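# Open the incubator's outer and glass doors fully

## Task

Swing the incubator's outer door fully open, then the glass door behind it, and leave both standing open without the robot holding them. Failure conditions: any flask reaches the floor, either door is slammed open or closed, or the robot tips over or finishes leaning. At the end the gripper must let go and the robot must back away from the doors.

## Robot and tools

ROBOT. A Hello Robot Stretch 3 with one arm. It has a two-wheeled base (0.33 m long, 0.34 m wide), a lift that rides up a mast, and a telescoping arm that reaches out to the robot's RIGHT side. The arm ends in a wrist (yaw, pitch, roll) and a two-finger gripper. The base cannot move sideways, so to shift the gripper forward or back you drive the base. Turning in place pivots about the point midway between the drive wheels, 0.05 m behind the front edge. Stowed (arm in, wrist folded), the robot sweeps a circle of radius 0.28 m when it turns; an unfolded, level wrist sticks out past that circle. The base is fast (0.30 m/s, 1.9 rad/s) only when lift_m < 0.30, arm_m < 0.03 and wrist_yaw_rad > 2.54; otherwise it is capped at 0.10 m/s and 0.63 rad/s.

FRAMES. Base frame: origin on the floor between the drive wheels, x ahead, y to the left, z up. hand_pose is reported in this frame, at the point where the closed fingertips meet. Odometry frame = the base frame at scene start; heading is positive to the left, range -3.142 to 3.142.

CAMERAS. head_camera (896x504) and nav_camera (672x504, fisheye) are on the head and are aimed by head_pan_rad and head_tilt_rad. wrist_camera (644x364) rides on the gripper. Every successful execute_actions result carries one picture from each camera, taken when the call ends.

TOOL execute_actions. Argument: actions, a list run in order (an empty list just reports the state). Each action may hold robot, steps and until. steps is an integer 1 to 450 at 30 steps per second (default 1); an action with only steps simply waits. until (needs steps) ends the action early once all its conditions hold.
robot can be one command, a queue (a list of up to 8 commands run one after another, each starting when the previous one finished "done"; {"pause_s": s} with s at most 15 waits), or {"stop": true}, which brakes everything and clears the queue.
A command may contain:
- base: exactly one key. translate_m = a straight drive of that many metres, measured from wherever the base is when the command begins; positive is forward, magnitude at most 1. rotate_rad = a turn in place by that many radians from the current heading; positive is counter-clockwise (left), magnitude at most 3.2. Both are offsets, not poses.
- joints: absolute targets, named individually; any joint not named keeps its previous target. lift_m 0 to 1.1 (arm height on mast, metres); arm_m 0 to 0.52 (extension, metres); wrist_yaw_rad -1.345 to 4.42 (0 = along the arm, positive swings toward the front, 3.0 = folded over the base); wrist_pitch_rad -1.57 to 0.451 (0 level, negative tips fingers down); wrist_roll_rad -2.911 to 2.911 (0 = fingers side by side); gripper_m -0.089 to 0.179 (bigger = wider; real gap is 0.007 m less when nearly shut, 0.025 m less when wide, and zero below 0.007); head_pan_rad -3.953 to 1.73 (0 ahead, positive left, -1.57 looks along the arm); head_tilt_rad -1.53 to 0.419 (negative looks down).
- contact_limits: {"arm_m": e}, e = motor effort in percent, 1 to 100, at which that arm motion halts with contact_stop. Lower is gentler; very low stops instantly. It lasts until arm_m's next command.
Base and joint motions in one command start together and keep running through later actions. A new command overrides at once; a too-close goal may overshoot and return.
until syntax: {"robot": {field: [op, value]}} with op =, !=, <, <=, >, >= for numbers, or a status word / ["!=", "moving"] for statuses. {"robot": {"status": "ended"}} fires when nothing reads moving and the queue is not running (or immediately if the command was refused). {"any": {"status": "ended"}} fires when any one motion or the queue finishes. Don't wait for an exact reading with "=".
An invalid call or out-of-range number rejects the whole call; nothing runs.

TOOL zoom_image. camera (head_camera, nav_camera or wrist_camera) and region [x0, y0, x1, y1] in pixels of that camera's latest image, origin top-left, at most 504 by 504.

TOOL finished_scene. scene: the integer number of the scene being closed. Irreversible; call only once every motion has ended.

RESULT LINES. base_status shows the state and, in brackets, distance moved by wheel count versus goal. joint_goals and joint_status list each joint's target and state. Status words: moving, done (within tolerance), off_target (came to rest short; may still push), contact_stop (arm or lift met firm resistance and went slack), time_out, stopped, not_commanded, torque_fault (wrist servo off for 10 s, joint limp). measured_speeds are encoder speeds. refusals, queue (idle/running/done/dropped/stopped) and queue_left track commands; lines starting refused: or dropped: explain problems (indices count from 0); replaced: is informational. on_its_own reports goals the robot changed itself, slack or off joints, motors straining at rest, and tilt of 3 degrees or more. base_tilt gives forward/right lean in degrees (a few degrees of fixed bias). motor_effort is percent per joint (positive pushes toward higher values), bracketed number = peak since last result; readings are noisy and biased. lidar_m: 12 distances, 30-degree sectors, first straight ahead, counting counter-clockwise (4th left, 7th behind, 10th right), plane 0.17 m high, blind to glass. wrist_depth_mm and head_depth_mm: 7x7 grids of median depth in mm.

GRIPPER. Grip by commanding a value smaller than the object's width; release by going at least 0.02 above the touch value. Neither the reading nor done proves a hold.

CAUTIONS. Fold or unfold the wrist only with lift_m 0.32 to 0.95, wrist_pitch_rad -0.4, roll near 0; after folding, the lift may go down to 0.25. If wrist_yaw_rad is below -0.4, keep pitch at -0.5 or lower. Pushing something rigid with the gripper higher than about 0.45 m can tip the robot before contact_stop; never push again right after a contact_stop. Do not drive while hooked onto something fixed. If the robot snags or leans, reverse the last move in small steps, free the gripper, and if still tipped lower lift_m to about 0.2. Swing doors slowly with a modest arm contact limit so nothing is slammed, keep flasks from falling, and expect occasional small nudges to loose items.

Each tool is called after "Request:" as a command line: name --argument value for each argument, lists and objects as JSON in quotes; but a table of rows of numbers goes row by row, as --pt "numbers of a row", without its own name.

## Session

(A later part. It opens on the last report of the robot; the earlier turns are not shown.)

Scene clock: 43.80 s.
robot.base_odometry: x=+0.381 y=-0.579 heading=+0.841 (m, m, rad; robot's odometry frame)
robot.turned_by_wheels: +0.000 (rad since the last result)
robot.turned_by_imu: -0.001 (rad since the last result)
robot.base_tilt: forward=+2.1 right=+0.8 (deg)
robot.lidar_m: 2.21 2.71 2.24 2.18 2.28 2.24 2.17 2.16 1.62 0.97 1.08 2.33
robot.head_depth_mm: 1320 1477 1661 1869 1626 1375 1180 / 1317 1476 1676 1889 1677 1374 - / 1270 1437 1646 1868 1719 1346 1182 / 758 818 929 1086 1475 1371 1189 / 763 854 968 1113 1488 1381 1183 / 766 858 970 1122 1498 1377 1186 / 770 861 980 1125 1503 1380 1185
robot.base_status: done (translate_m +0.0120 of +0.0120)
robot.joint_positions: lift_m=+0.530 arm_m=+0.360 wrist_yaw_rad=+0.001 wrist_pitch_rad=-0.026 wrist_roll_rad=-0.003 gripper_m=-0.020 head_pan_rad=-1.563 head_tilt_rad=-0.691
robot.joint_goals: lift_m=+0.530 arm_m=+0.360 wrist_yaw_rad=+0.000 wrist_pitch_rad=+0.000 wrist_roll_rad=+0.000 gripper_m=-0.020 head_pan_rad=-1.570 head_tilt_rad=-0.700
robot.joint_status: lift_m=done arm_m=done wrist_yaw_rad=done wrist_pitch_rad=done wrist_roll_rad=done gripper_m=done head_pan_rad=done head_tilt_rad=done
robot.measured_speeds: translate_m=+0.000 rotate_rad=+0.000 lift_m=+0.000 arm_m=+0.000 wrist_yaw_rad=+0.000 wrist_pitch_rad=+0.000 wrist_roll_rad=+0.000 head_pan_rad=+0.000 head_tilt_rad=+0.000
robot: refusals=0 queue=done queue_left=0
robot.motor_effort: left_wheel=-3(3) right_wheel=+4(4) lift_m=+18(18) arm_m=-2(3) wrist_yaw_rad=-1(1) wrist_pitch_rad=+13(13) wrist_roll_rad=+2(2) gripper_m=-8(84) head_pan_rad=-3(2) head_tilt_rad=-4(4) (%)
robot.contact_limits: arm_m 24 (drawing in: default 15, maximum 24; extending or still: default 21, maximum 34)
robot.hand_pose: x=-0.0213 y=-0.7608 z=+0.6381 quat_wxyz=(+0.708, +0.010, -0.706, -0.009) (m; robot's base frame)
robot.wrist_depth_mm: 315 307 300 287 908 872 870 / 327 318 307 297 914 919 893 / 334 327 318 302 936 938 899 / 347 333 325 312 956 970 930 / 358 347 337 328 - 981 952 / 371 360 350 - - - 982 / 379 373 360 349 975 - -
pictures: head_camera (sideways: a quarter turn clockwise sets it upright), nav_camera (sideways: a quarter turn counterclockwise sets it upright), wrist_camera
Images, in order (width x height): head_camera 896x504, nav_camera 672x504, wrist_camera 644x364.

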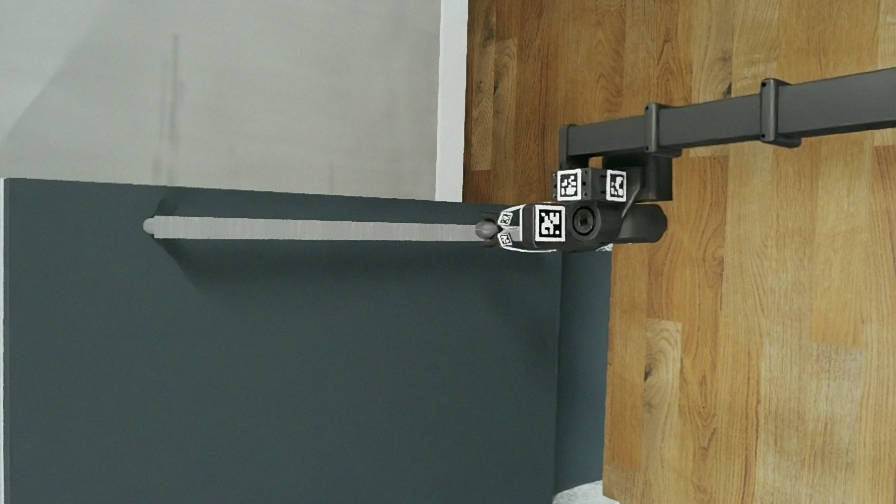

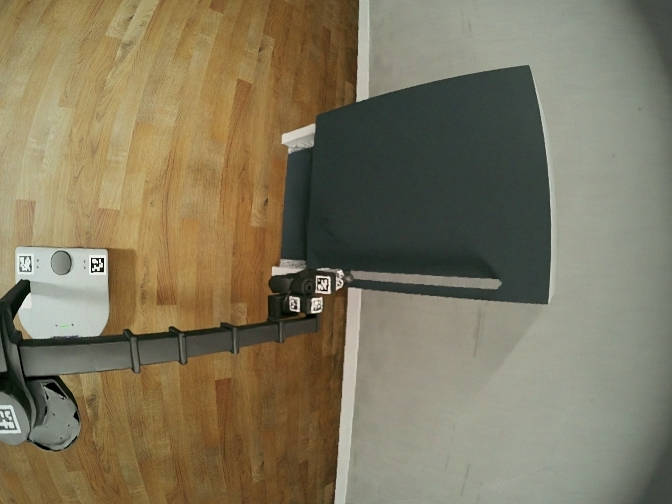

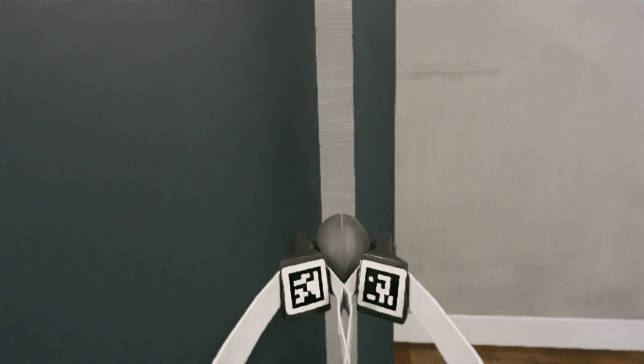

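Request:
execute_actions --actions '[{"robot":[{"joints":{"gripper_m":0.08}},{"joints":{"arm_m":0.5},"contact_limits":{"arm_m":12}}],"steps":450,"until":{"robot":{"status":"ended"}}}]'

Scene clock: 47.90 s.
robot.base_odometry: x=+0.381 y=-0.579 heading=+0.841 (m, m, rad; robot's odometry frame)
robot.turned_by_wheels: +0.000 (rad since the last result)
robot.turned_by_imu: -0.001 (rad since the last result)
robot.base_tilt: forward=+2.1 right=+0.7 (deg)
robot.lidar_m: 2.20 2.71 2.23 2.18 2.28 2.24 2.17 2.17 1.62 0.97 1.08 2.33
robot.head_depth_mm: 1313 1471 1667 1849 1627 1369 1181 / 1325 1483 1666 1876 1652 1401 - / 1267 1442 1644 1850 1554 1378 1189 / 760 821 926 1088 1478 1376 1193 / 763 853 969 1114 1482 1378 1189 / 767 860 973 1123 1503 1377 1186 / 769 865 975 1129 1514 1370 1192
robot.base_status: done (translate_m +0.0120 of +0.0120)
robot.joint_positions: lift_m=+0.530 arm_m=+0.499 wrist_yaw_rad=-0.012 wrist_pitch_rad=-0.029 wrist_roll_rad=-0.003 gripper_m=+0.080 head_pan_rad=-1.563 head_tilt_rad=-0.691
robot.joint_goals: lift_m=+0.530 arm_m=+0.500 wrist_yaw_rad=+0.000 wrist_pitch_rad=+0.000 wrist_roll_rad=+0.000 gripper_m=+0.080 head_pan_rad=-1.570 head_tilt_rad=-0.700
robot.joint_status: lift_m=done arm_m=done wrist_yaw_rad=done wrist_pitch_rad=done wrist_roll_rad=done gripper_m=done head_pan_rad=done head_tilt_rad=done
robot.measured_speeds: translate_m=+0.000 rotate_rad=+0.000 lift_m=+0.000 arm_m=+0.000 wrist_yaw_rad=+0.000 wrist_pitch_rad=+0.000 wrist_roll_rad=+0.000 head_pan_rad=+0.000 head_tilt_rad=+0.000
robot: refusals=0 queue=done queue_left=0
robot.motor_effort: left_wheel=-3(3) right_wheel=+5(5) lift_m=+18(18) arm_m=+9(9) wrist_yaw_rad=+10(11) wrist_pitch_rad=+14(15) wrist_roll_rad=+2(1) gripper_m=-1(80) head_pan_rad=-3(3) head_tilt_rad=-3(4) (%)
robot.contact_limits: arm_m 12 (drawing in: default 15, maximum 24; extending or still: default 21, maximum 34)
robot.hand_pose: x=-0.0244 y=-0.8992 z=+0.6374 quat_wxyz=(+0.708, +0.006, -0.706, -0.015) (m; robot's base frame)
robot.wrist_depth_mm: 173 169 165 96 159 748 754 / 178 174 170 99 164 775 752 / 184 179 175 102 169 794 783 / 190 185 179 104 174 817 825 / 195 191 185 107 178 855 818 / 202 197 - 111 184 861 852 / 210 206 200 115 192 907 865
pictures: head_camera (sideways: a quarter turn clockwise sets it upright), nav_camera (sideways: a quarter turn counterclockwise sets it upright), wrist_camera
Images, in order (width x height): head_camera 896x504, nav_camera 672x504, wrist_camera 644x364.

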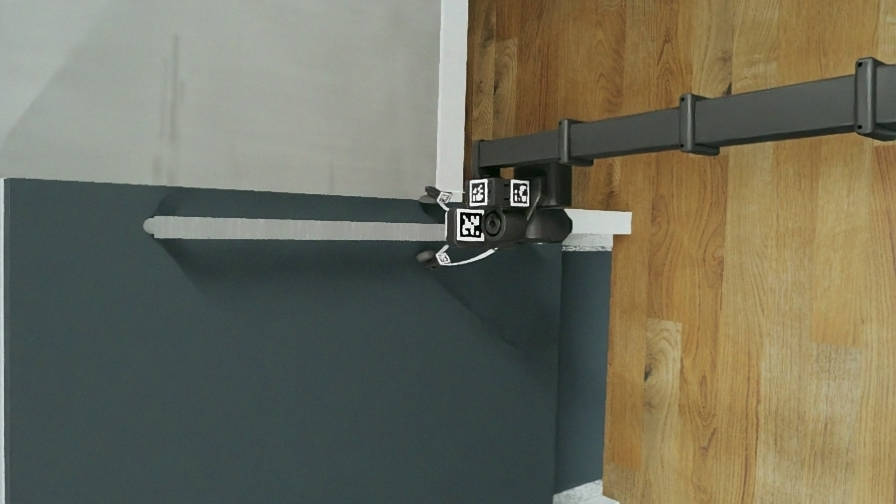

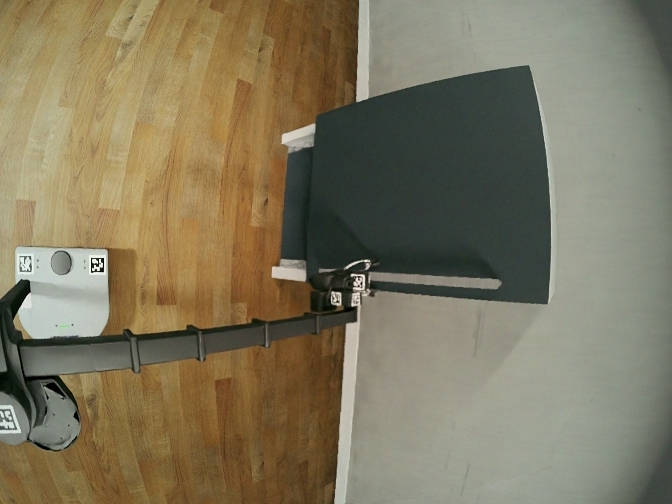

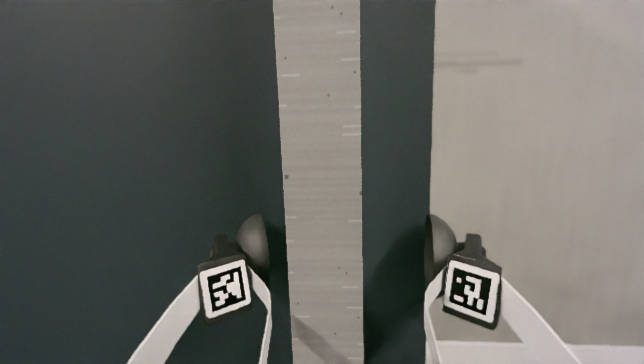

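Request:
execute_actions --actions '[{"robot":[{"joints":{"arm_m":0.45}},{"joints":{"gripper_m":-0.03}},{"pause_s":0.5},{"joints":{"arm_m":0.37},"contact_limits":{"arm_m":24}}],"steps":450,"until":{"robot":{"status":"ended"}}}]'

Scene clock: 52.97 s.
robot.base_odometry: x=+0.381 y=-0.579 heading=+0.841 (m, m, rad; robot's odometry frame)
robot.turned_by_wheels: +0.000 (rad since the last result)
robot.turned_by_imu: -0.001 (rad since the last result)
robot.base_tilt: forward=+2.1 right=+0.7 (deg)
robot.lidar_m: 2.21 2.70 2.23 2.17 2.28 2.24 2.18 2.15 1.63 0.97 1.07 2.32
robot.head_depth_mm: 1318 1469 1658 1865 1632 1370 1188 / 1328 1479 1681 1879 1656 1390 - / 1273 1436 1653 1866 1731 1345 1188 / 759 819 929 1093 1475 1371 1191 / 763 853 968 1117 1489 1375 1192 / 767 854 974 1119 1499 1381 1186 / 770 866 976 1131 1509 1375 1187
robot.base_status: done (translate_m +0.0120 of +0.0120)
robot.joint_positions: lift_m=+0.530 arm_m=+0.370 wrist_yaw_rad=+0.000 wrist_pitch_rad=-0.025 wrist_roll_rad=-0.003 gripper_m=-0.027 head_pan_rad=-1.563 head_tilt_rad=-0.691
robot.joint_goals: lift_m=+0.530 arm_m=+0.370 wrist_yaw_rad=+0.000 wrist_pitch_rad=+0.000 wrist_roll_rad=+0.000 gripper_m=-0.027 head_pan_rad=-1.570 head_tilt_rad=-0.700
robot.joint_status: lift_m=done arm_m=done wrist_yaw_rad=done wrist_pitch_rad=done wrist_roll_rad=done gripper_m=done head_pan_rad=done head_tilt_rad=done
robot.measured_speeds: translate_m=+0.000 rotate_rad=+0.000 lift_m=+0.000 arm_m=+0.000 wrist_yaw_rad=+0.000 wrist_pitch_rad=+0.000 wrist_roll_rad=+0.000 head_pan_rad=+0.000 head_tilt_rad=+0.000
robot: refusals=0 queue=done queue_left=0
robot.motor_effort: left_wheel=-2(4) right_wheel=+4(10) lift_m=+19(18) arm_m=-2(8) wrist_yaw_rad=+0(11) wrist_pitch_rad=+13(15) wrist_roll_rad=+2(2) gripper_m=-11(97) head_pan_rad=-3(2) head_tilt_rad=-4(4) (%)
robot.contact_limits: arm_m 24 (drawing in: default 15, maximum 24; extending or still: default 21, maximum 34)
robot.hand_pose: x=-0.0215 y=-0.7708 z=+0.6383 quat_wxyz=(+0.708, +0.009, -0.706, -0.009) (m; robot's base frame)
robot.wrist_depth_mm: 305 299 290 282 873 858 855 / 314 308 300 287 903 913 872 / 326 315 307 295 932 930 873 / 333 328 315 303 967 950 925 / 348 333 328 318 982 965 941 / 356 347 335 - - - 988 / 368 359 351 340 - - 985
pictures: head_camera (sideways: a quarter turn clockwise sets it upright), nav_camera (sideways: a quarter turn counterclockwise sets it upright), wrist_camera
Images, in order (width x height): head_camera 896x504, nav_camera 672x504, wrist_camera 644x364.

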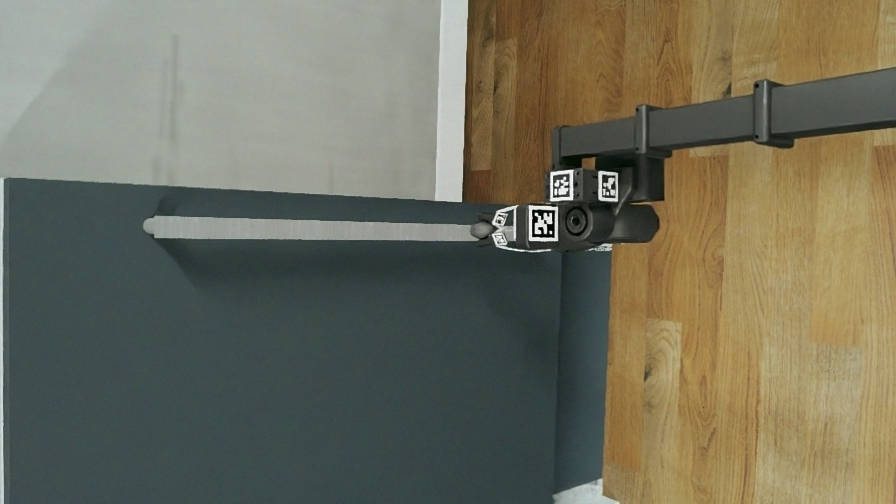

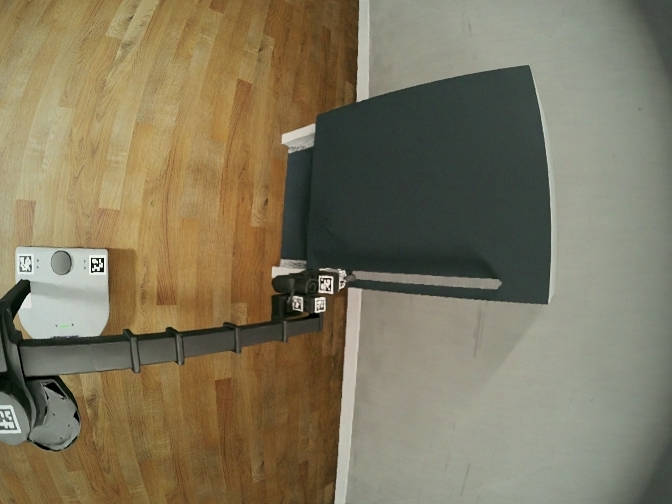

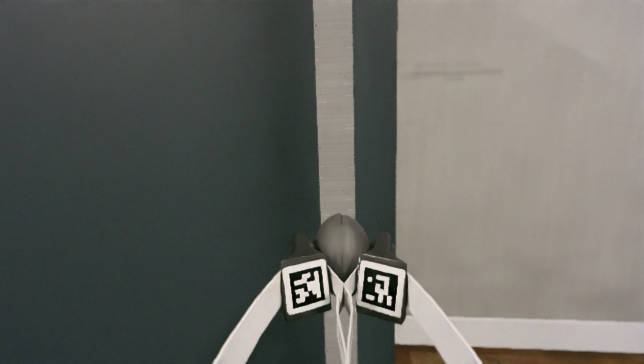

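Request:
execute_actions --actions '[{"robot":[{"joints":{"gripper_m":0.08}},{"joints":{"arm_m":0.485}},{"joints":{"gripper_m":-0.06}},{"pause_s":0.5},{"joints":{"arm_m":0.43},"contact_limits":{"arm_m":24}}],"steps":450,"until":{"robot":{"status":"ended"}}}]'

Scene clock: 60.43 s.
robot.base_odometry: x=+0.381 y=-0.579 heading=+0.842 (m, m, rad; robot's odometry frame)
robot.turned_by_wheels: +0.001 (rad since the last result)
robot.turned_by_imu: +0.001 (rad since the last result)
robot.base_tilt: forward=+2.1 right=+0.8 (deg)
robot.lidar_m: 2.21 2.69 2.24 2.18 2.29 2.23 2.18 2.15 1.62 0.97 1.07 2.34
robot.head_depth_mm: 1307 1483 1666 1863 1635 1368 1184 / 1321 1484 1664 1871 1638 1411 - / 736 1442 1623 1863 - 1379 1191 / 715 781 886 1011 1514 1373 1186 / 721 807 914 1060 1487 1376 1187 / 729 819 928 1078 1502 1375 1195 / 736 832 951 1102 1515 1382 1182
robot.base_status: done (translate_m +0.0120 of +0.0120)
robot.joint_positions: lift_m=+0.530 arm_m=+0.430 wrist_yaw_rad=+0.041 wrist_pitch_rad=-0.024 wrist_roll_rad=-0.003 gripper_m=-0.052 head_pan_rad=-1.563 head_tilt_rad=-0.693
robot.joint_goals: lift_m=+0.530 arm_m=+0.430 wrist_yaw_rad=+0.000 wrist_pitch_rad=+0.000 wrist_roll_rad=+0.000 gripper_m=-0.053 head_pan_rad=-1.570 head_tilt_rad=-0.700
robot.joint_status: lift_m=done arm_m=done wrist_yaw_rad=done wrist_pitch_rad=done wrist_roll_rad=done gripper_m=done head_pan_rad=done head_tilt_rad=done
robot.measured_speeds: translate_m=+0.000 rotate_rad=+0.000 lift_m=+0.000 arm_m=+0.000 wrist_yaw_rad=+0.000 wrist_pitch_rad=+0.000 wrist_roll_rad=+0.000 head_pan_rad=+0.000 head_tilt_rad=+0.000
robot: refusals=0 queue=done queue_left=0
robot.on_its_own: gripper_m is held at -0.053, not at your -0.060, by its stall guard, which is still easing; right_wheel is at rest, and its effort (-42) is outside its rest range (-18 to +18); wrist_yaw_rad is at rest, and its effort (-39) is outside its rest range (-12 to +12)
robot.motor_effort: left_wheel=+12(12) right_wheel=-42(42) lift_m=+19(19) arm_m=-3(10) wrist_yaw_rad=-39(38) wrist_pitch_rad=+12(16) wrist_roll_rad=+2(2) gripper_m=-36(100) head_pan_rad=-3(3) head_tilt_rad=-3(4) (%)
robot.contact_limits: arm_m 24 (drawing in: default 15, maximum 24; extending or still: default 21, maximum 34)
robot.hand_pose: x=-0.0109 y=-0.8308 z=+0.6385 quat_wxyz=(+0.708, +0.023, -0.705, +0.006) (m; robot's base frame)
robot.wrist_depth_mm: 212 199 187 107 164 804 760 / 220 205 192 111 169 830 791 / 227 212 199 114 175 850 823 / 237 219 205 117 180 870 833 / 245 229 212 120 182 883 860 / 255 238 222 123 - 914 870 / 266 246 224 129 198 938 885
pictures: head_camera (sideways: a quarter turn clockwise sets it upright), nav_camera (sideways: a quarter turn counterclockwise sets it upright), wrist_camera
Images, in order (width x height): head_camera 896x504, nav_camera 672x504, wrist_camera 644x364.

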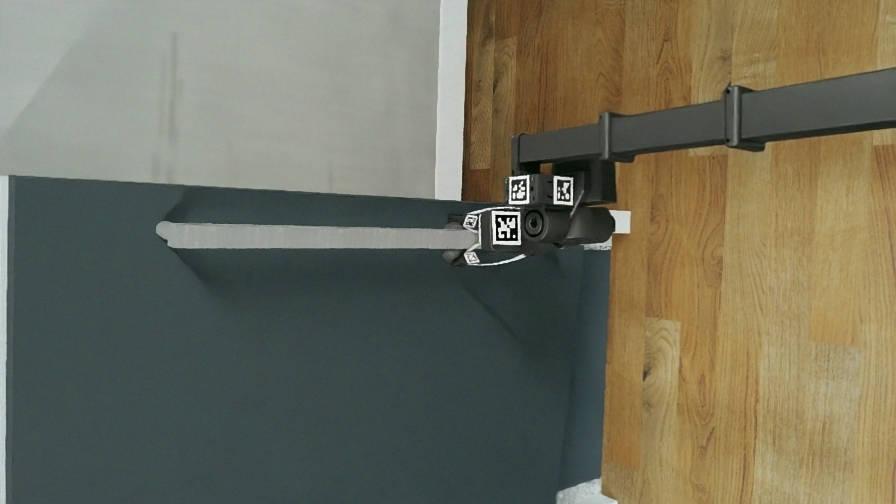

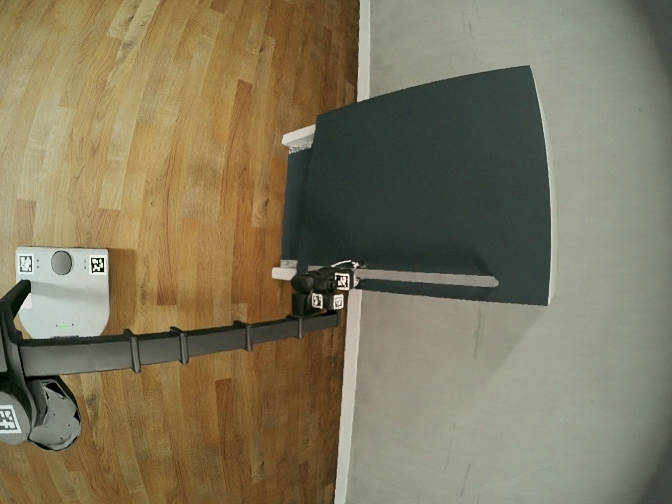

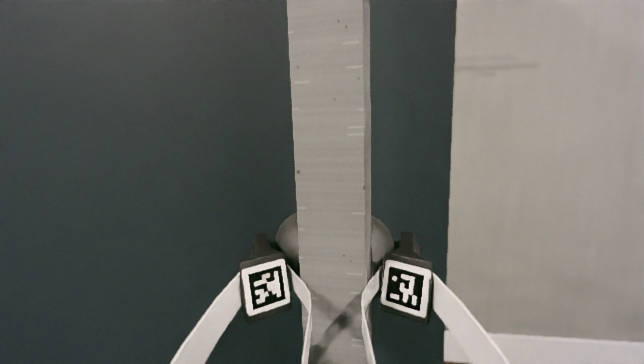

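Request:
execute_actions --actions '[{"robot":[{"base":{"translate_m":0.025},"joints":{"arm_m":0.33,"gripper_m":-0.03},"contact_limits":{"arm_m":24}},{"base":{"translate_m":0.04},"joints":{"arm_m":0.21},"contact_limits":{"arm_m":24}}],"steps":450,"until":{"robot":{"status":"ended"}}}]'

Scene clock: 64.73 s.
robot.base_odometry: x=+0.424 y=-0.531 heading=+0.843 (m, m, rad; robot's odometry frame)
robot.turned_by_wheels: +0.000 (rad since the last result)
robot.turned_by_imu: +0.000 (rad since the last result)
robot.base_tilt: forward=+2.2 right=+0.8 (deg)
robot.lidar_m: 2.14 2.63 2.23 2.17 2.28 2.30 2.24 2.17 1.63 0.98 1.08 2.34
robot.head_depth_mm: 1318 1472 1666 1873 1634 1375 1189 / 1304 1482 1672 1883 1638 1403 1186 / 533 578 675 1135 1463 1438 1169 / 534 573 620 714 825 1309 1196 / 561 612 701 815 981 1343 1185 / 595 652 749 888 1088 1377 1188 / 620 697 815 969 1225 1385 1192
robot.base_status: done (translate_m +0.0401 of +0.0400)
robot.joint_positions: lift_m=+0.530 arm_m=+0.211 wrist_yaw_rad=+0.138 wrist_pitch_rad=-0.026 wrist_roll_rad=-0.003 gripper_m=-0.017 head_pan_rad=-1.563 head_tilt_rad=-0.693
robot.joint_goals: lift_m=+0.530 arm_m=+0.210 wrist_yaw_rad=+0.058 wrist_pitch_rad=+0.000 wrist_roll_rad=+0.000 gripper_m=-0.018 head_pan_rad=-1.570 head_tilt_rad=-0.700
robot.joint_status: lift_m=done arm_m=done wrist_yaw_rad=done wrist_pitch_rad=done wrist_roll_rad=done gripper_m=off_target head_pan_rad=done head_tilt_rad=done
robot.measured_speeds: translate_m=+0.000 rotate_rad=+0.000 lift_m=+0.000 arm_m=+0.000 wrist_yaw_rad=+0.000 wrist_pitch_rad=+0.000 wrist_roll_rad=+0.000 head_pan_rad=+0.000 head_tilt_rad=+0.000
robot: refusals=0 queue=done queue_left=0
robot.on_its_own: wrist_yaw_rad is held at +0.058, not at your +0.000, by its stall guard, which is still easing; gripper_m is held at -0.018, not at your -0.030, by its stall guard, which is not easing now; right_wheel is at rest, and its effort (-60) is outside its rest range (-18 to +18)
robot.motor_effort: left_wheel=+14(14) right_wheel=-60(60) lift_m=+19(19) arm_m=-6(5) wrist_yaw_rad=-75(75) wrist_pitch_rad=+13(13) wrist_roll_rad=+2(2) gripper_m=-30(46) head_pan_rad=-3(3) head_tilt_rad=-3(3) (%)
robot.contact_limits: arm_m 24 (drawing in: default 15, maximum 24; extending or still: default 21, maximum 34)
robot.hand_pose: x=+0.0137 y=-0.6090 z=+0.6381 quat_wxyz=(+0.707, +0.058, -0.703, +0.039) (m; robot's base frame)
robot.wrist_depth_mm: 533 332 241 116 155 167 886 / 582 350 251 120 159 178 957 / - 371 260 123 164 189 953 / - 398 271 127 168 - 977 / - 420 296 130 170 - - / - 455 - 134 166 - - / - 514 303 139 189 - -
pictures: head_camera (sideways: a quarter turn clockwise sets it upright), nav_camera (sideways: a quarter turn counterclockwise sets it upright), wrist_camera
Images, in order (width x height): head_camera 896x504, nav_camera 672x504, wrist_camera 644x364.

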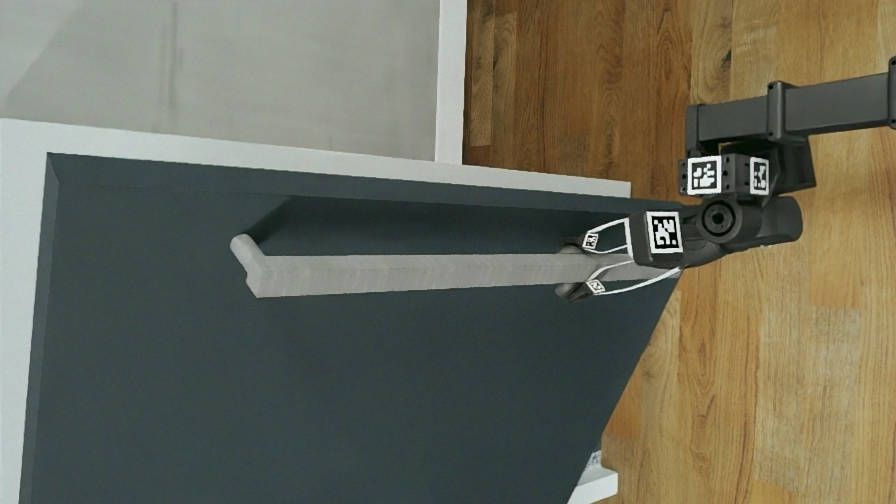

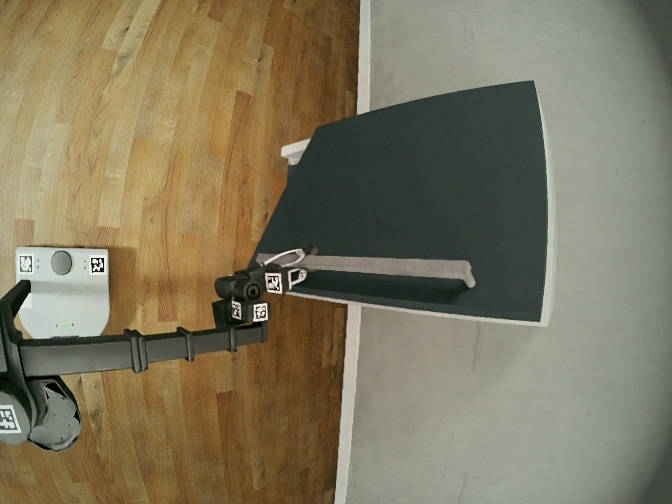

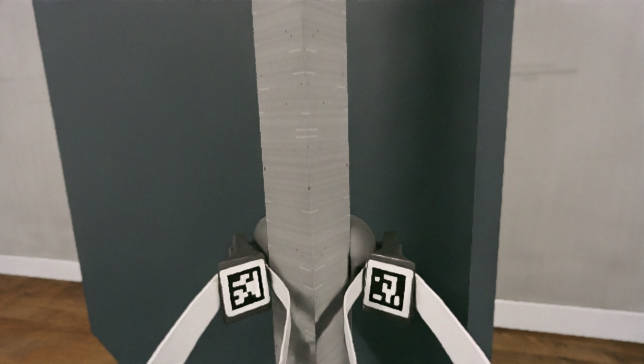

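Request:
execute_actions --actions '[{"robot":[{"base":{"translate_m":0.02},"joints":{"gripper_m":0.1,"wrist_yaw_rad":0.1}},{"joints":{"arm_m":0.06}},{"base":{"translate_m":-0.25},"joints":{"gripper_m":0.0,"wrist_yaw_rad":0.0}},{"joints":{"arm_m":0.42},"contact_limits":{"arm_m":15}}],"steps":450,"until":{"robot":{"status":"ended"}}}]'

Scene clock: 76.53 s.
robot.base_odometry: x=+0.271 y=-0.702 heading=+0.841 (m, m, rad; robot's odometry frame)
robot.turned_by_wheels: -0.002 (rad since the last result)
robot.turned_by_imu: -0.004 (rad since the last result)
robot.base_tilt: forward=+2.1 right=+0.8 (deg)
robot.lidar_m: 2.37 2.88 2.24 2.18 2.29 2.07 2.01 2.10 1.61 0.98 1.06 2.32
robot.head_depth_mm: 1315 1467 1656 1855 1628 1370 1184 / 1321 1474 1672 1875 1626 1410 - / 1327 1480 1681 1878 - 1377 1185 / 1314 1460 1666 1871 1575 1365 1191 / 839 940 1067 1245 1410 1338 1192 / 804 1004 708 782 904 1316 1187 / 543 582 659 739 965 1374 1188
robot.base_status: done (translate_m -0.2500 of -0.2500)
robot.joint_positions: lift_m=+0.530 arm_m=+0.420 wrist_yaw_rad=+0.000 wrist_pitch_rad=-0.026 wrist_roll_rad=-0.003 gripper_m=+0.000 head_pan_rad=-1.563 head_tilt_rad=-0.693
robot.joint_goals: lift_m=+0.530 arm_m=+0.420 wrist_yaw_rad=+0.000 wrist_pitch_rad=+0.000 wrist_roll_rad=+0.000 gripper_m=+0.000 head_pan_rad=-1.570 head_tilt_rad=-0.700
robot.joint_status: lift_m=done arm_m=done wrist_yaw_rad=done wrist_pitch_rad=done wrist_roll_rad=done gripper_m=done head_pan_rad=done head_tilt_rad=done
robot.measured_speeds: translate_m=+0.000 rotate_rad=+0.000 lift_m=+0.000 arm_m=+0.000 wrist_yaw_rad=+0.000 wrist_pitch_rad=+0.000 wrist_roll_rad=+0.000 head_pan_rad=+0.000 head_tilt_rad=+0.000
robot: refusals=0 queue=done queue_left=0
robot.motor_effort: left_wheel=-1(14) right_wheel=+2(62) lift_m=+20(19) arm_m=+3(7) wrist_yaw_rad=-1(74) wrist_pitch_rad=+13(13) wrist_roll_rad=+2(2) gripper_m=-2(82) head_pan_rad=-3(3) head_tilt_rad=-3(3) (%)
robot.contact_limits: arm_m 15 (drawing in: default 15, maximum 24; extending or still: default 21, maximum 34)
robot.hand_pose: x=-0.0214 y=-0.8202 z=+0.6382 quat_wxyz=(+0.708, +0.009, -0.706, -0.009) (m; robot's base frame)
robot.wrist_depth_mm: 723 667 336 879 834 823 801 / 668 337 331 878 888 831 823 / 822 852 332 915 876 850 833 / 593 553 328 934 925 895 863 / 757 831 339 686 932 923 897 / 668 665 351 - 963 927 911 / 509 493 406 - 989 949 928
pictures: head_camera (sideways: a quarter turn clockwise sets it upright), nav_camera (sideways: a quarter turn counterclockwise sets it upright), wrist_camera
Images, in order (width x height): head_camera 896x504, nav_camera 672x504, wrist_camera 644x364.

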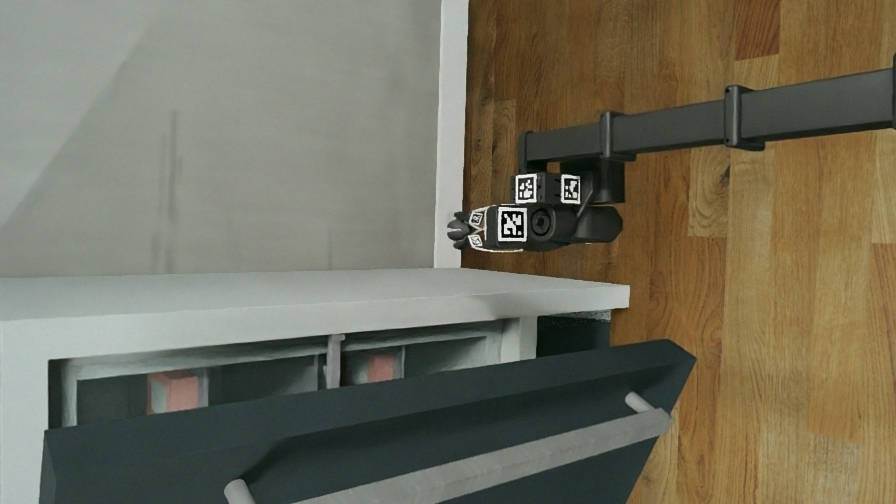

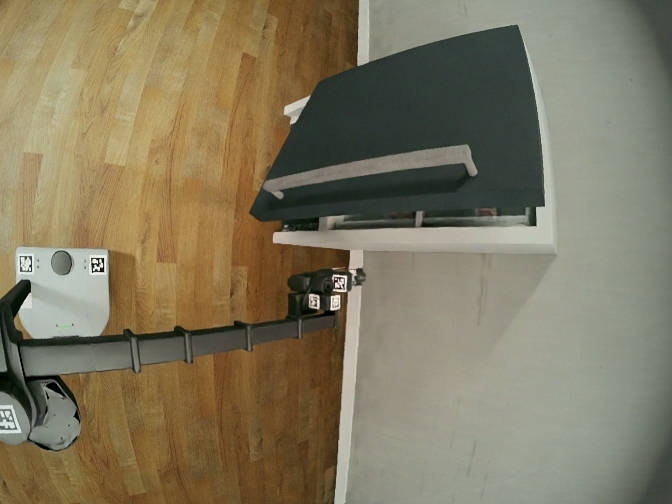

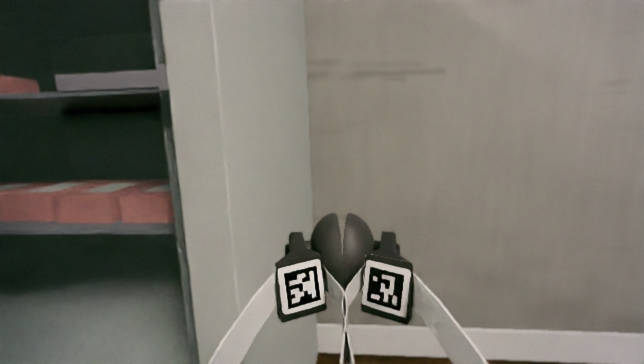

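Request:
execute_actions --actions '[{"robot":[{"joints":{"wrist_yaw_rad":0.5,"arm_m":0.45}},{"base":{"translate_m":0.2}}],"steps":450,"until":{"robot":{"status":"ended"}}}]'

Scene clock: 81.73 s.
robot.base_odometry: x=+0.404 y=-0.553 heading=+0.841 (m, m, rad; robot's odometry frame)
robot.turned_by_wheels: +0.000 (rad since the last result)
robot.turned_by_imu: -0.004 (rad since the last result)
robot.base_tilt: forward=+2.1 right=+0.7 (deg)
robot.lidar_m: 2.17 2.66 2.24 2.18 2.28 2.28 2.21 2.17 1.63 0.97 1.07 2.32
robot.head_depth_mm: 1319 1475 1659 1880 1636 1366 1183 / 1324 1480 1675 1874 1617 1406 - / 820 939 1079 1818 1528 1384 1187 / 859 1101 1195 1364 1515 1373 1186 / 793 468 516 589 692 855 1186 / 781 440 503 598 681 940 1193 / 480 495 529 708 970 1372 1187
robot.base_status: done (translate_m +0.2000 of +0.2000)
robot.joint_positions: lift_m=+0.530 arm_m=+0.450 wrist_yaw_rad=+0.498 wrist_pitch_rad=-0.027 wrist_roll_rad=-0.002 gripper_m=+0.000 head_pan_rad=-1.563 head_tilt_rad=-0.693
robot.joint_goals: lift_m=+0.530 arm_m=+0.450 wrist_yaw_rad=+0.500 wrist_pitch_rad=+0.000 wrist_roll_rad=+0.000 gripper_m=+0.000 head_pan_rad=-1.570 head_tilt_rad=-0.700
robot.joint_status: lift_m=done arm_m=done wrist_yaw_rad=done wrist_pitch_rad=done wrist_roll_rad=done gripper_m=done head_pan_rad=done head_tilt_rad=done
robot.measured_speeds: translate_m=+0.000 rotate_rad=+0.000 lift_m=+0.000 arm_m=+0.000 wrist_yaw_rad=+0.000 wrist_pitch_rad=+0.000 wrist_roll_rad=+0.000 head_pan_rad=+0.000 head_tilt_rad=+0.000
robot: refusals=0 queue=done queue_left=0
robot.motor_effort: left_wheel=-1(23) right_wheel=+0(81) lift_m=+19(19) arm_m=+2(3) wrist_yaw_rad=+1(29) wrist_pitch_rad=+14(15) wrist_roll_rad=+1(2) gripper_m=-2(2) head_pan_rad=-3(3) head_tilt_rad=-3(3) (%)
robot.hand_pose: x=+0.1007 y=-0.8191 z=+0.6377 quat_wxyz=(+0.689, +0.184, -0.682, +0.165) (m; robot's base frame)
robot.wrist_depth_mm: 309 538 610 787 723 644 245 / 296 548 576 603 725 388 261 / 289 553 640 887 807 690 269 / 281 543 606 540 474 460 272 / 272 522 662 802 463 377 278 / 265 499 641 - 667 609 288 / 256 467 580 503 481 469 292
pictures: head_camera (sideways: a quarter turn clockwise sets it upright), nav_camera (sideways: a quarter turn counterclockwise sets it upright), wrist_camera
Images, in order (width x height): head_camera 896x504, nav_camera 672x504, wrist_camera 644x364.

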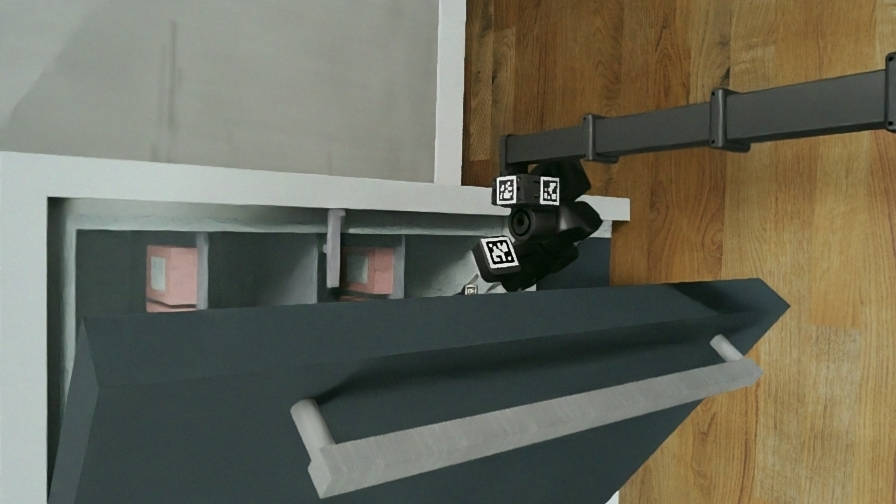

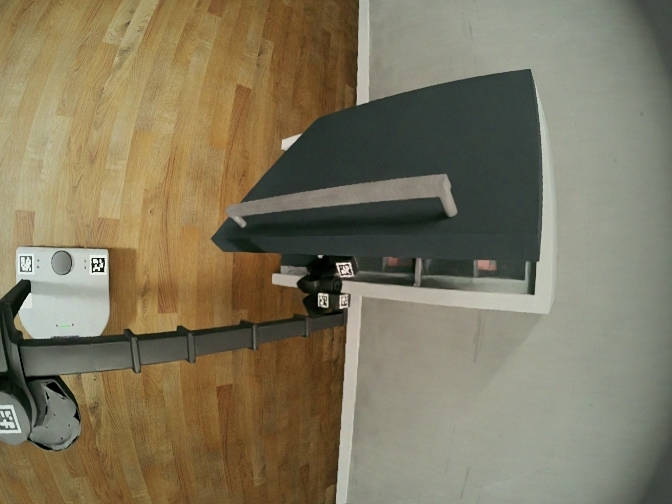

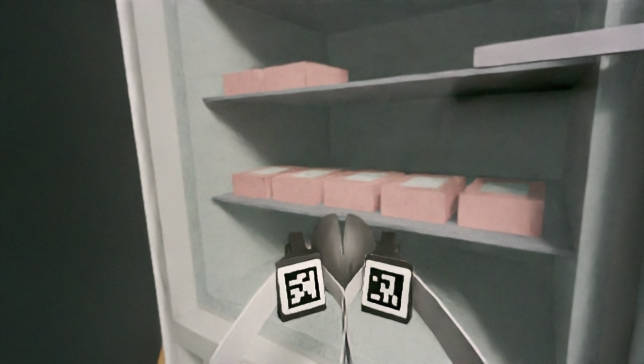

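Request:
execute_actions --actions '[{"robot":{"base":{"translate_m":0.25},"joints":{"arm_m":0.38,"wrist_yaw_rad":0.7}},"steps":450,"until":{"robot":{"status":"ended"}}}]'

Scene clock: 85.47 s.
robot.base_odometry: x=+0.571 y=-0.367 heading=+0.841 (m, m, rad; robot's odometry frame)
robot.turned_by_wheels: +0.000 (rad since the last result)
robot.turned_by_imu: -0.001 (rad since the last result)
robot.base_tilt: forward=+2.1 right=+0.8 (deg)
robot.lidar_m: 1.98 1.93 2.21 2.17 2.28 2.53 2.46 2.18 1.02 1.03 1.04 2.34
robot.head_depth_mm: 851 938 1048 1820 1621 1363 1184 / 856 1120 1198 1309 1401 1400 - / 858 1268 1251 1360 1349 1367 1187 / 866 1267 1249 1355 1410 1347 1166 / 868 295 317 359 420 508 691 / 815 307 300 354 522 917 1122 / 480 331 486 703 448 1316 1188
robot.base_status: done (translate_m +0.2500 of +0.2500)
robot.joint_positions: lift_m=+0.530 arm_m=+0.380 wrist_yaw_rad=+0.698 wrist_pitch_rad=-0.026 wrist_roll_rad=-0.002 gripper_m=+0.000 head_pan_rad=-1.563 head_tilt_rad=-0.693
robot.joint_goals: lift_m=+0.530 arm_m=+0.380 wrist_yaw_rad=+0.700 wrist_pitch_rad=+0.000 wrist_roll_rad=+0.000 gripper_m=+0.000 head_pan_rad=-1.570 head_tilt_rad=-0.700
robot.joint_status: lift_m=done arm_m=done wrist_yaw_rad=done wrist_pitch_rad=done wrist_roll_rad=done gripper_m=done head_pan_rad=done head_tilt_rad=done
robot.measured_speeds: translate_m=+0.000 rotate_rad=+0.000 lift_m=+0.000 arm_m=+0.000 wrist_yaw_rad=+0.000 wrist_pitch_rad=+0.000 wrist_roll_rad=+0.000 head_pan_rad=+0.000 head_tilt_rad=+0.000
robot: refusals=0 queue=done queue_left=0
robot.motor_effort: left_wheel=-1(13) right_wheel=+0(45) lift_m=+20(19) arm_m=-2(3) wrist_yaw_rad=+1(17) wrist_pitch_rad=+13(14) wrist_roll_rad=+1(1) gripper_m=-2(3) head_pan_rad=-3(3) head_tilt_rad=-3(3) (%)
robot.hand_pose: x=+0.1429 y=-0.7210 z=+0.6380 quat_wxyz=(+0.669, +0.251, -0.660, +0.233) (m; robot's base frame)
robot.wrist_depth_mm: 97 117 170 314 465 661 628 / 97 117 171 317 475 465 420 / 98 117 172 321 495 739 677 / 98 118 173 326 516 484 448 / 98 118 174 261 532 746 435 / 99 119 169 - 577 616 600 / 99 120 165 332 532 475 463
pictures: head_camera (sideways: a quarter turn clockwise sets it upright), nav_camera (sideways: a quarter turn counterclockwise sets it upright), wrist_camera
Images, in order (width x height): head_camera 896x504, nav_camera 672x504, wrist_camera 644x364.

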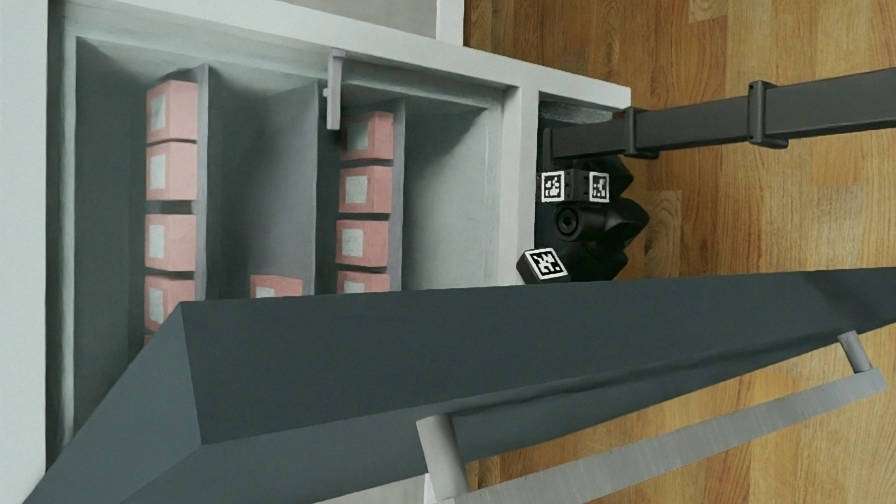

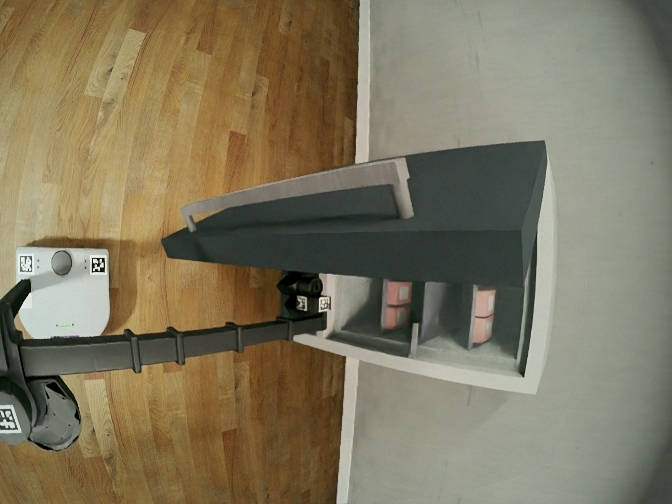

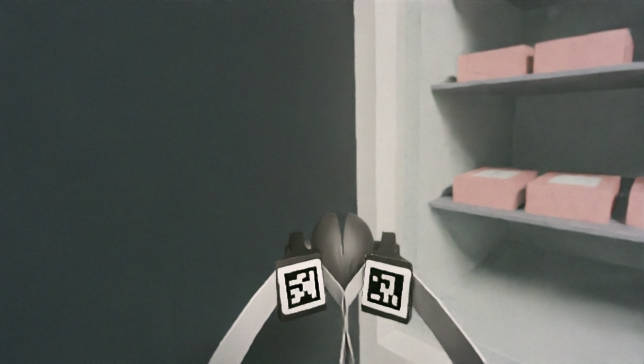

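Request:
execute_actions --actions '[{"robot":{"base":{"translate_m":0.28},"joints":{"arm_m":0.25,"wrist_yaw_rad":1.0}},"steps":450,"until":{"robot":{"status":"ended"}}}]'

Scene clock: 89.83 s.
robot.base_odometry: x=+0.757 y=-0.158 heading=+0.841 (m, m, rad; robot's odometry frame)
robot.turned_by_wheels: +0.000 (rad since the last result)
robot.turned_by_imu: -0.003 (rad since the last result)
robot.base_tilt: forward=+2.1 right=+0.7 (deg)
robot.lidar_m: 2.01 1.66 2.20 2.13 2.26 2.82 2.74 2.20 1.07 0.99 1.67 2.07
robot.head_depth_mm: 860 1273 1256 1362 1471 1383 1187 / 862 1267 1256 1363 1477 1405 1202 / 869 1264 1234 1369 1496 1317 1178 / 857 978 1114 1269 1469 1312 1191 / 721 787 872 970 1090 1315 1185 / 620 655 710 771 854 944 1164 / 543 559 599 645 697 759 831
robot.base_status: done (translate_m +0.2800 of +0.2800)
robot.joint_positions: lift_m=+0.530 arm_m=+0.250 wrist_yaw_rad=+1.000 wrist_pitch_rad=-0.026 wrist_roll_rad=-0.002 gripper_m=+0.000 head_pan_rad=-1.563 head_tilt_rad=-0.693
robot.joint_goals: lift_m=+0.530 arm_m=+0.250 wrist_yaw_rad=+1.000 wrist_pitch_rad=+0.000 wrist_roll_rad=+0.000 gripper_m=+0.000 head_pan_rad=-1.570 head_tilt_rad=-0.700
robot.joint_status: lift_m=done arm_m=done wrist_yaw_rad=done wrist_pitch_rad=done wrist_roll_rad=done gripper_m=done head_pan_rad=done head_tilt_rad=done
robot.measured_speeds: translate_m=+0.000 rotate_rad=+0.000 lift_m=+0.000 arm_m=+0.000 wrist_yaw_rad=+0.000 wrist_pitch_rad=+0.000 wrist_roll_rad=+0.000 head_pan_rad=+0.000 head_tilt_rad=+0.000
robot: refusals=0 queue=done queue_left=0
robot.motor_effort: left_wheel=+0(16) right_wheel=-2(62) lift_m=+19(19) arm_m=+1(5) wrist_yaw_rad=+0(89) wrist_pitch_rad=+13(14) wrist_roll_rad=+1(2) gripper_m=-2(10) head_pan_rad=-2(3) head_tilt_rad=-3(3) (%)
robot.hand_pose: x=+0.1936 y=-0.5330 z=+0.6379 quat_wxyz=(+0.626, +0.347, -0.615, +0.331) (m; robot's base frame)
robot.wrist_depth_mm: 155 159 165 170 177 185 192 / 158 163 169 175 182 189 197 / 163 167 173 179 188 196 204 / 167 171 178 185 191 201 209 / 171 175 181 189 197 206 217 / 174 182 187 - 206 215 226 / 180 186 192 202 210 221 233
pictures: head_camera (sideways: a quarter turn clockwise sets it upright), nav_camera (sideways: a quarter turn counterclockwise sets it upright), wrist_camera
Images, in order (width x height): head_camera 896x504, nav_camera 672x504, wrist_camera 644x364.

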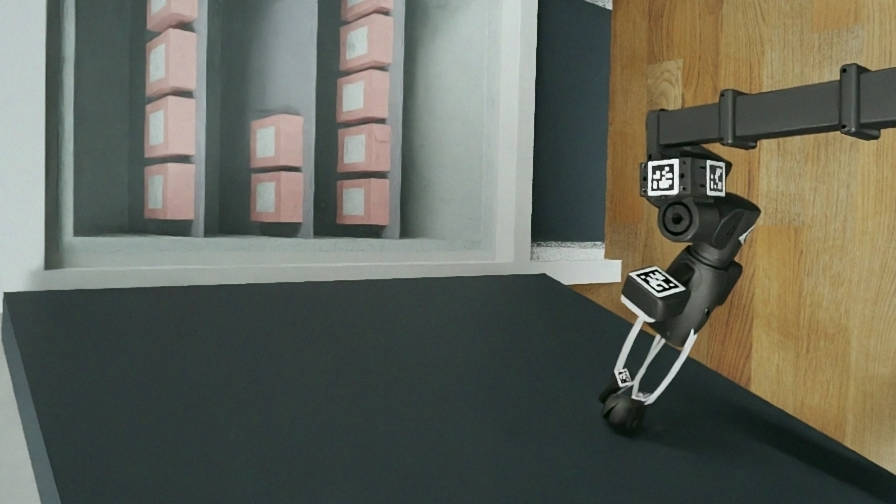

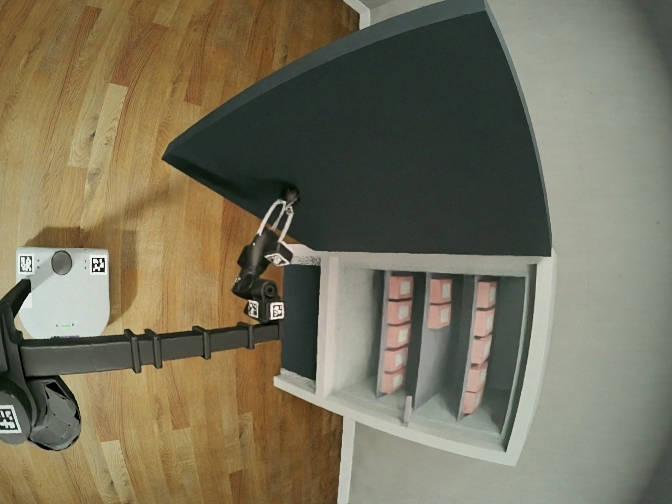

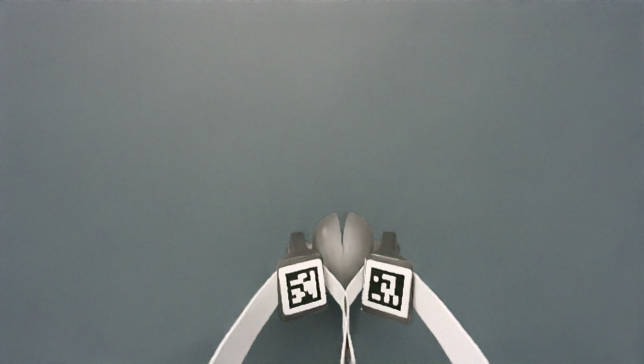

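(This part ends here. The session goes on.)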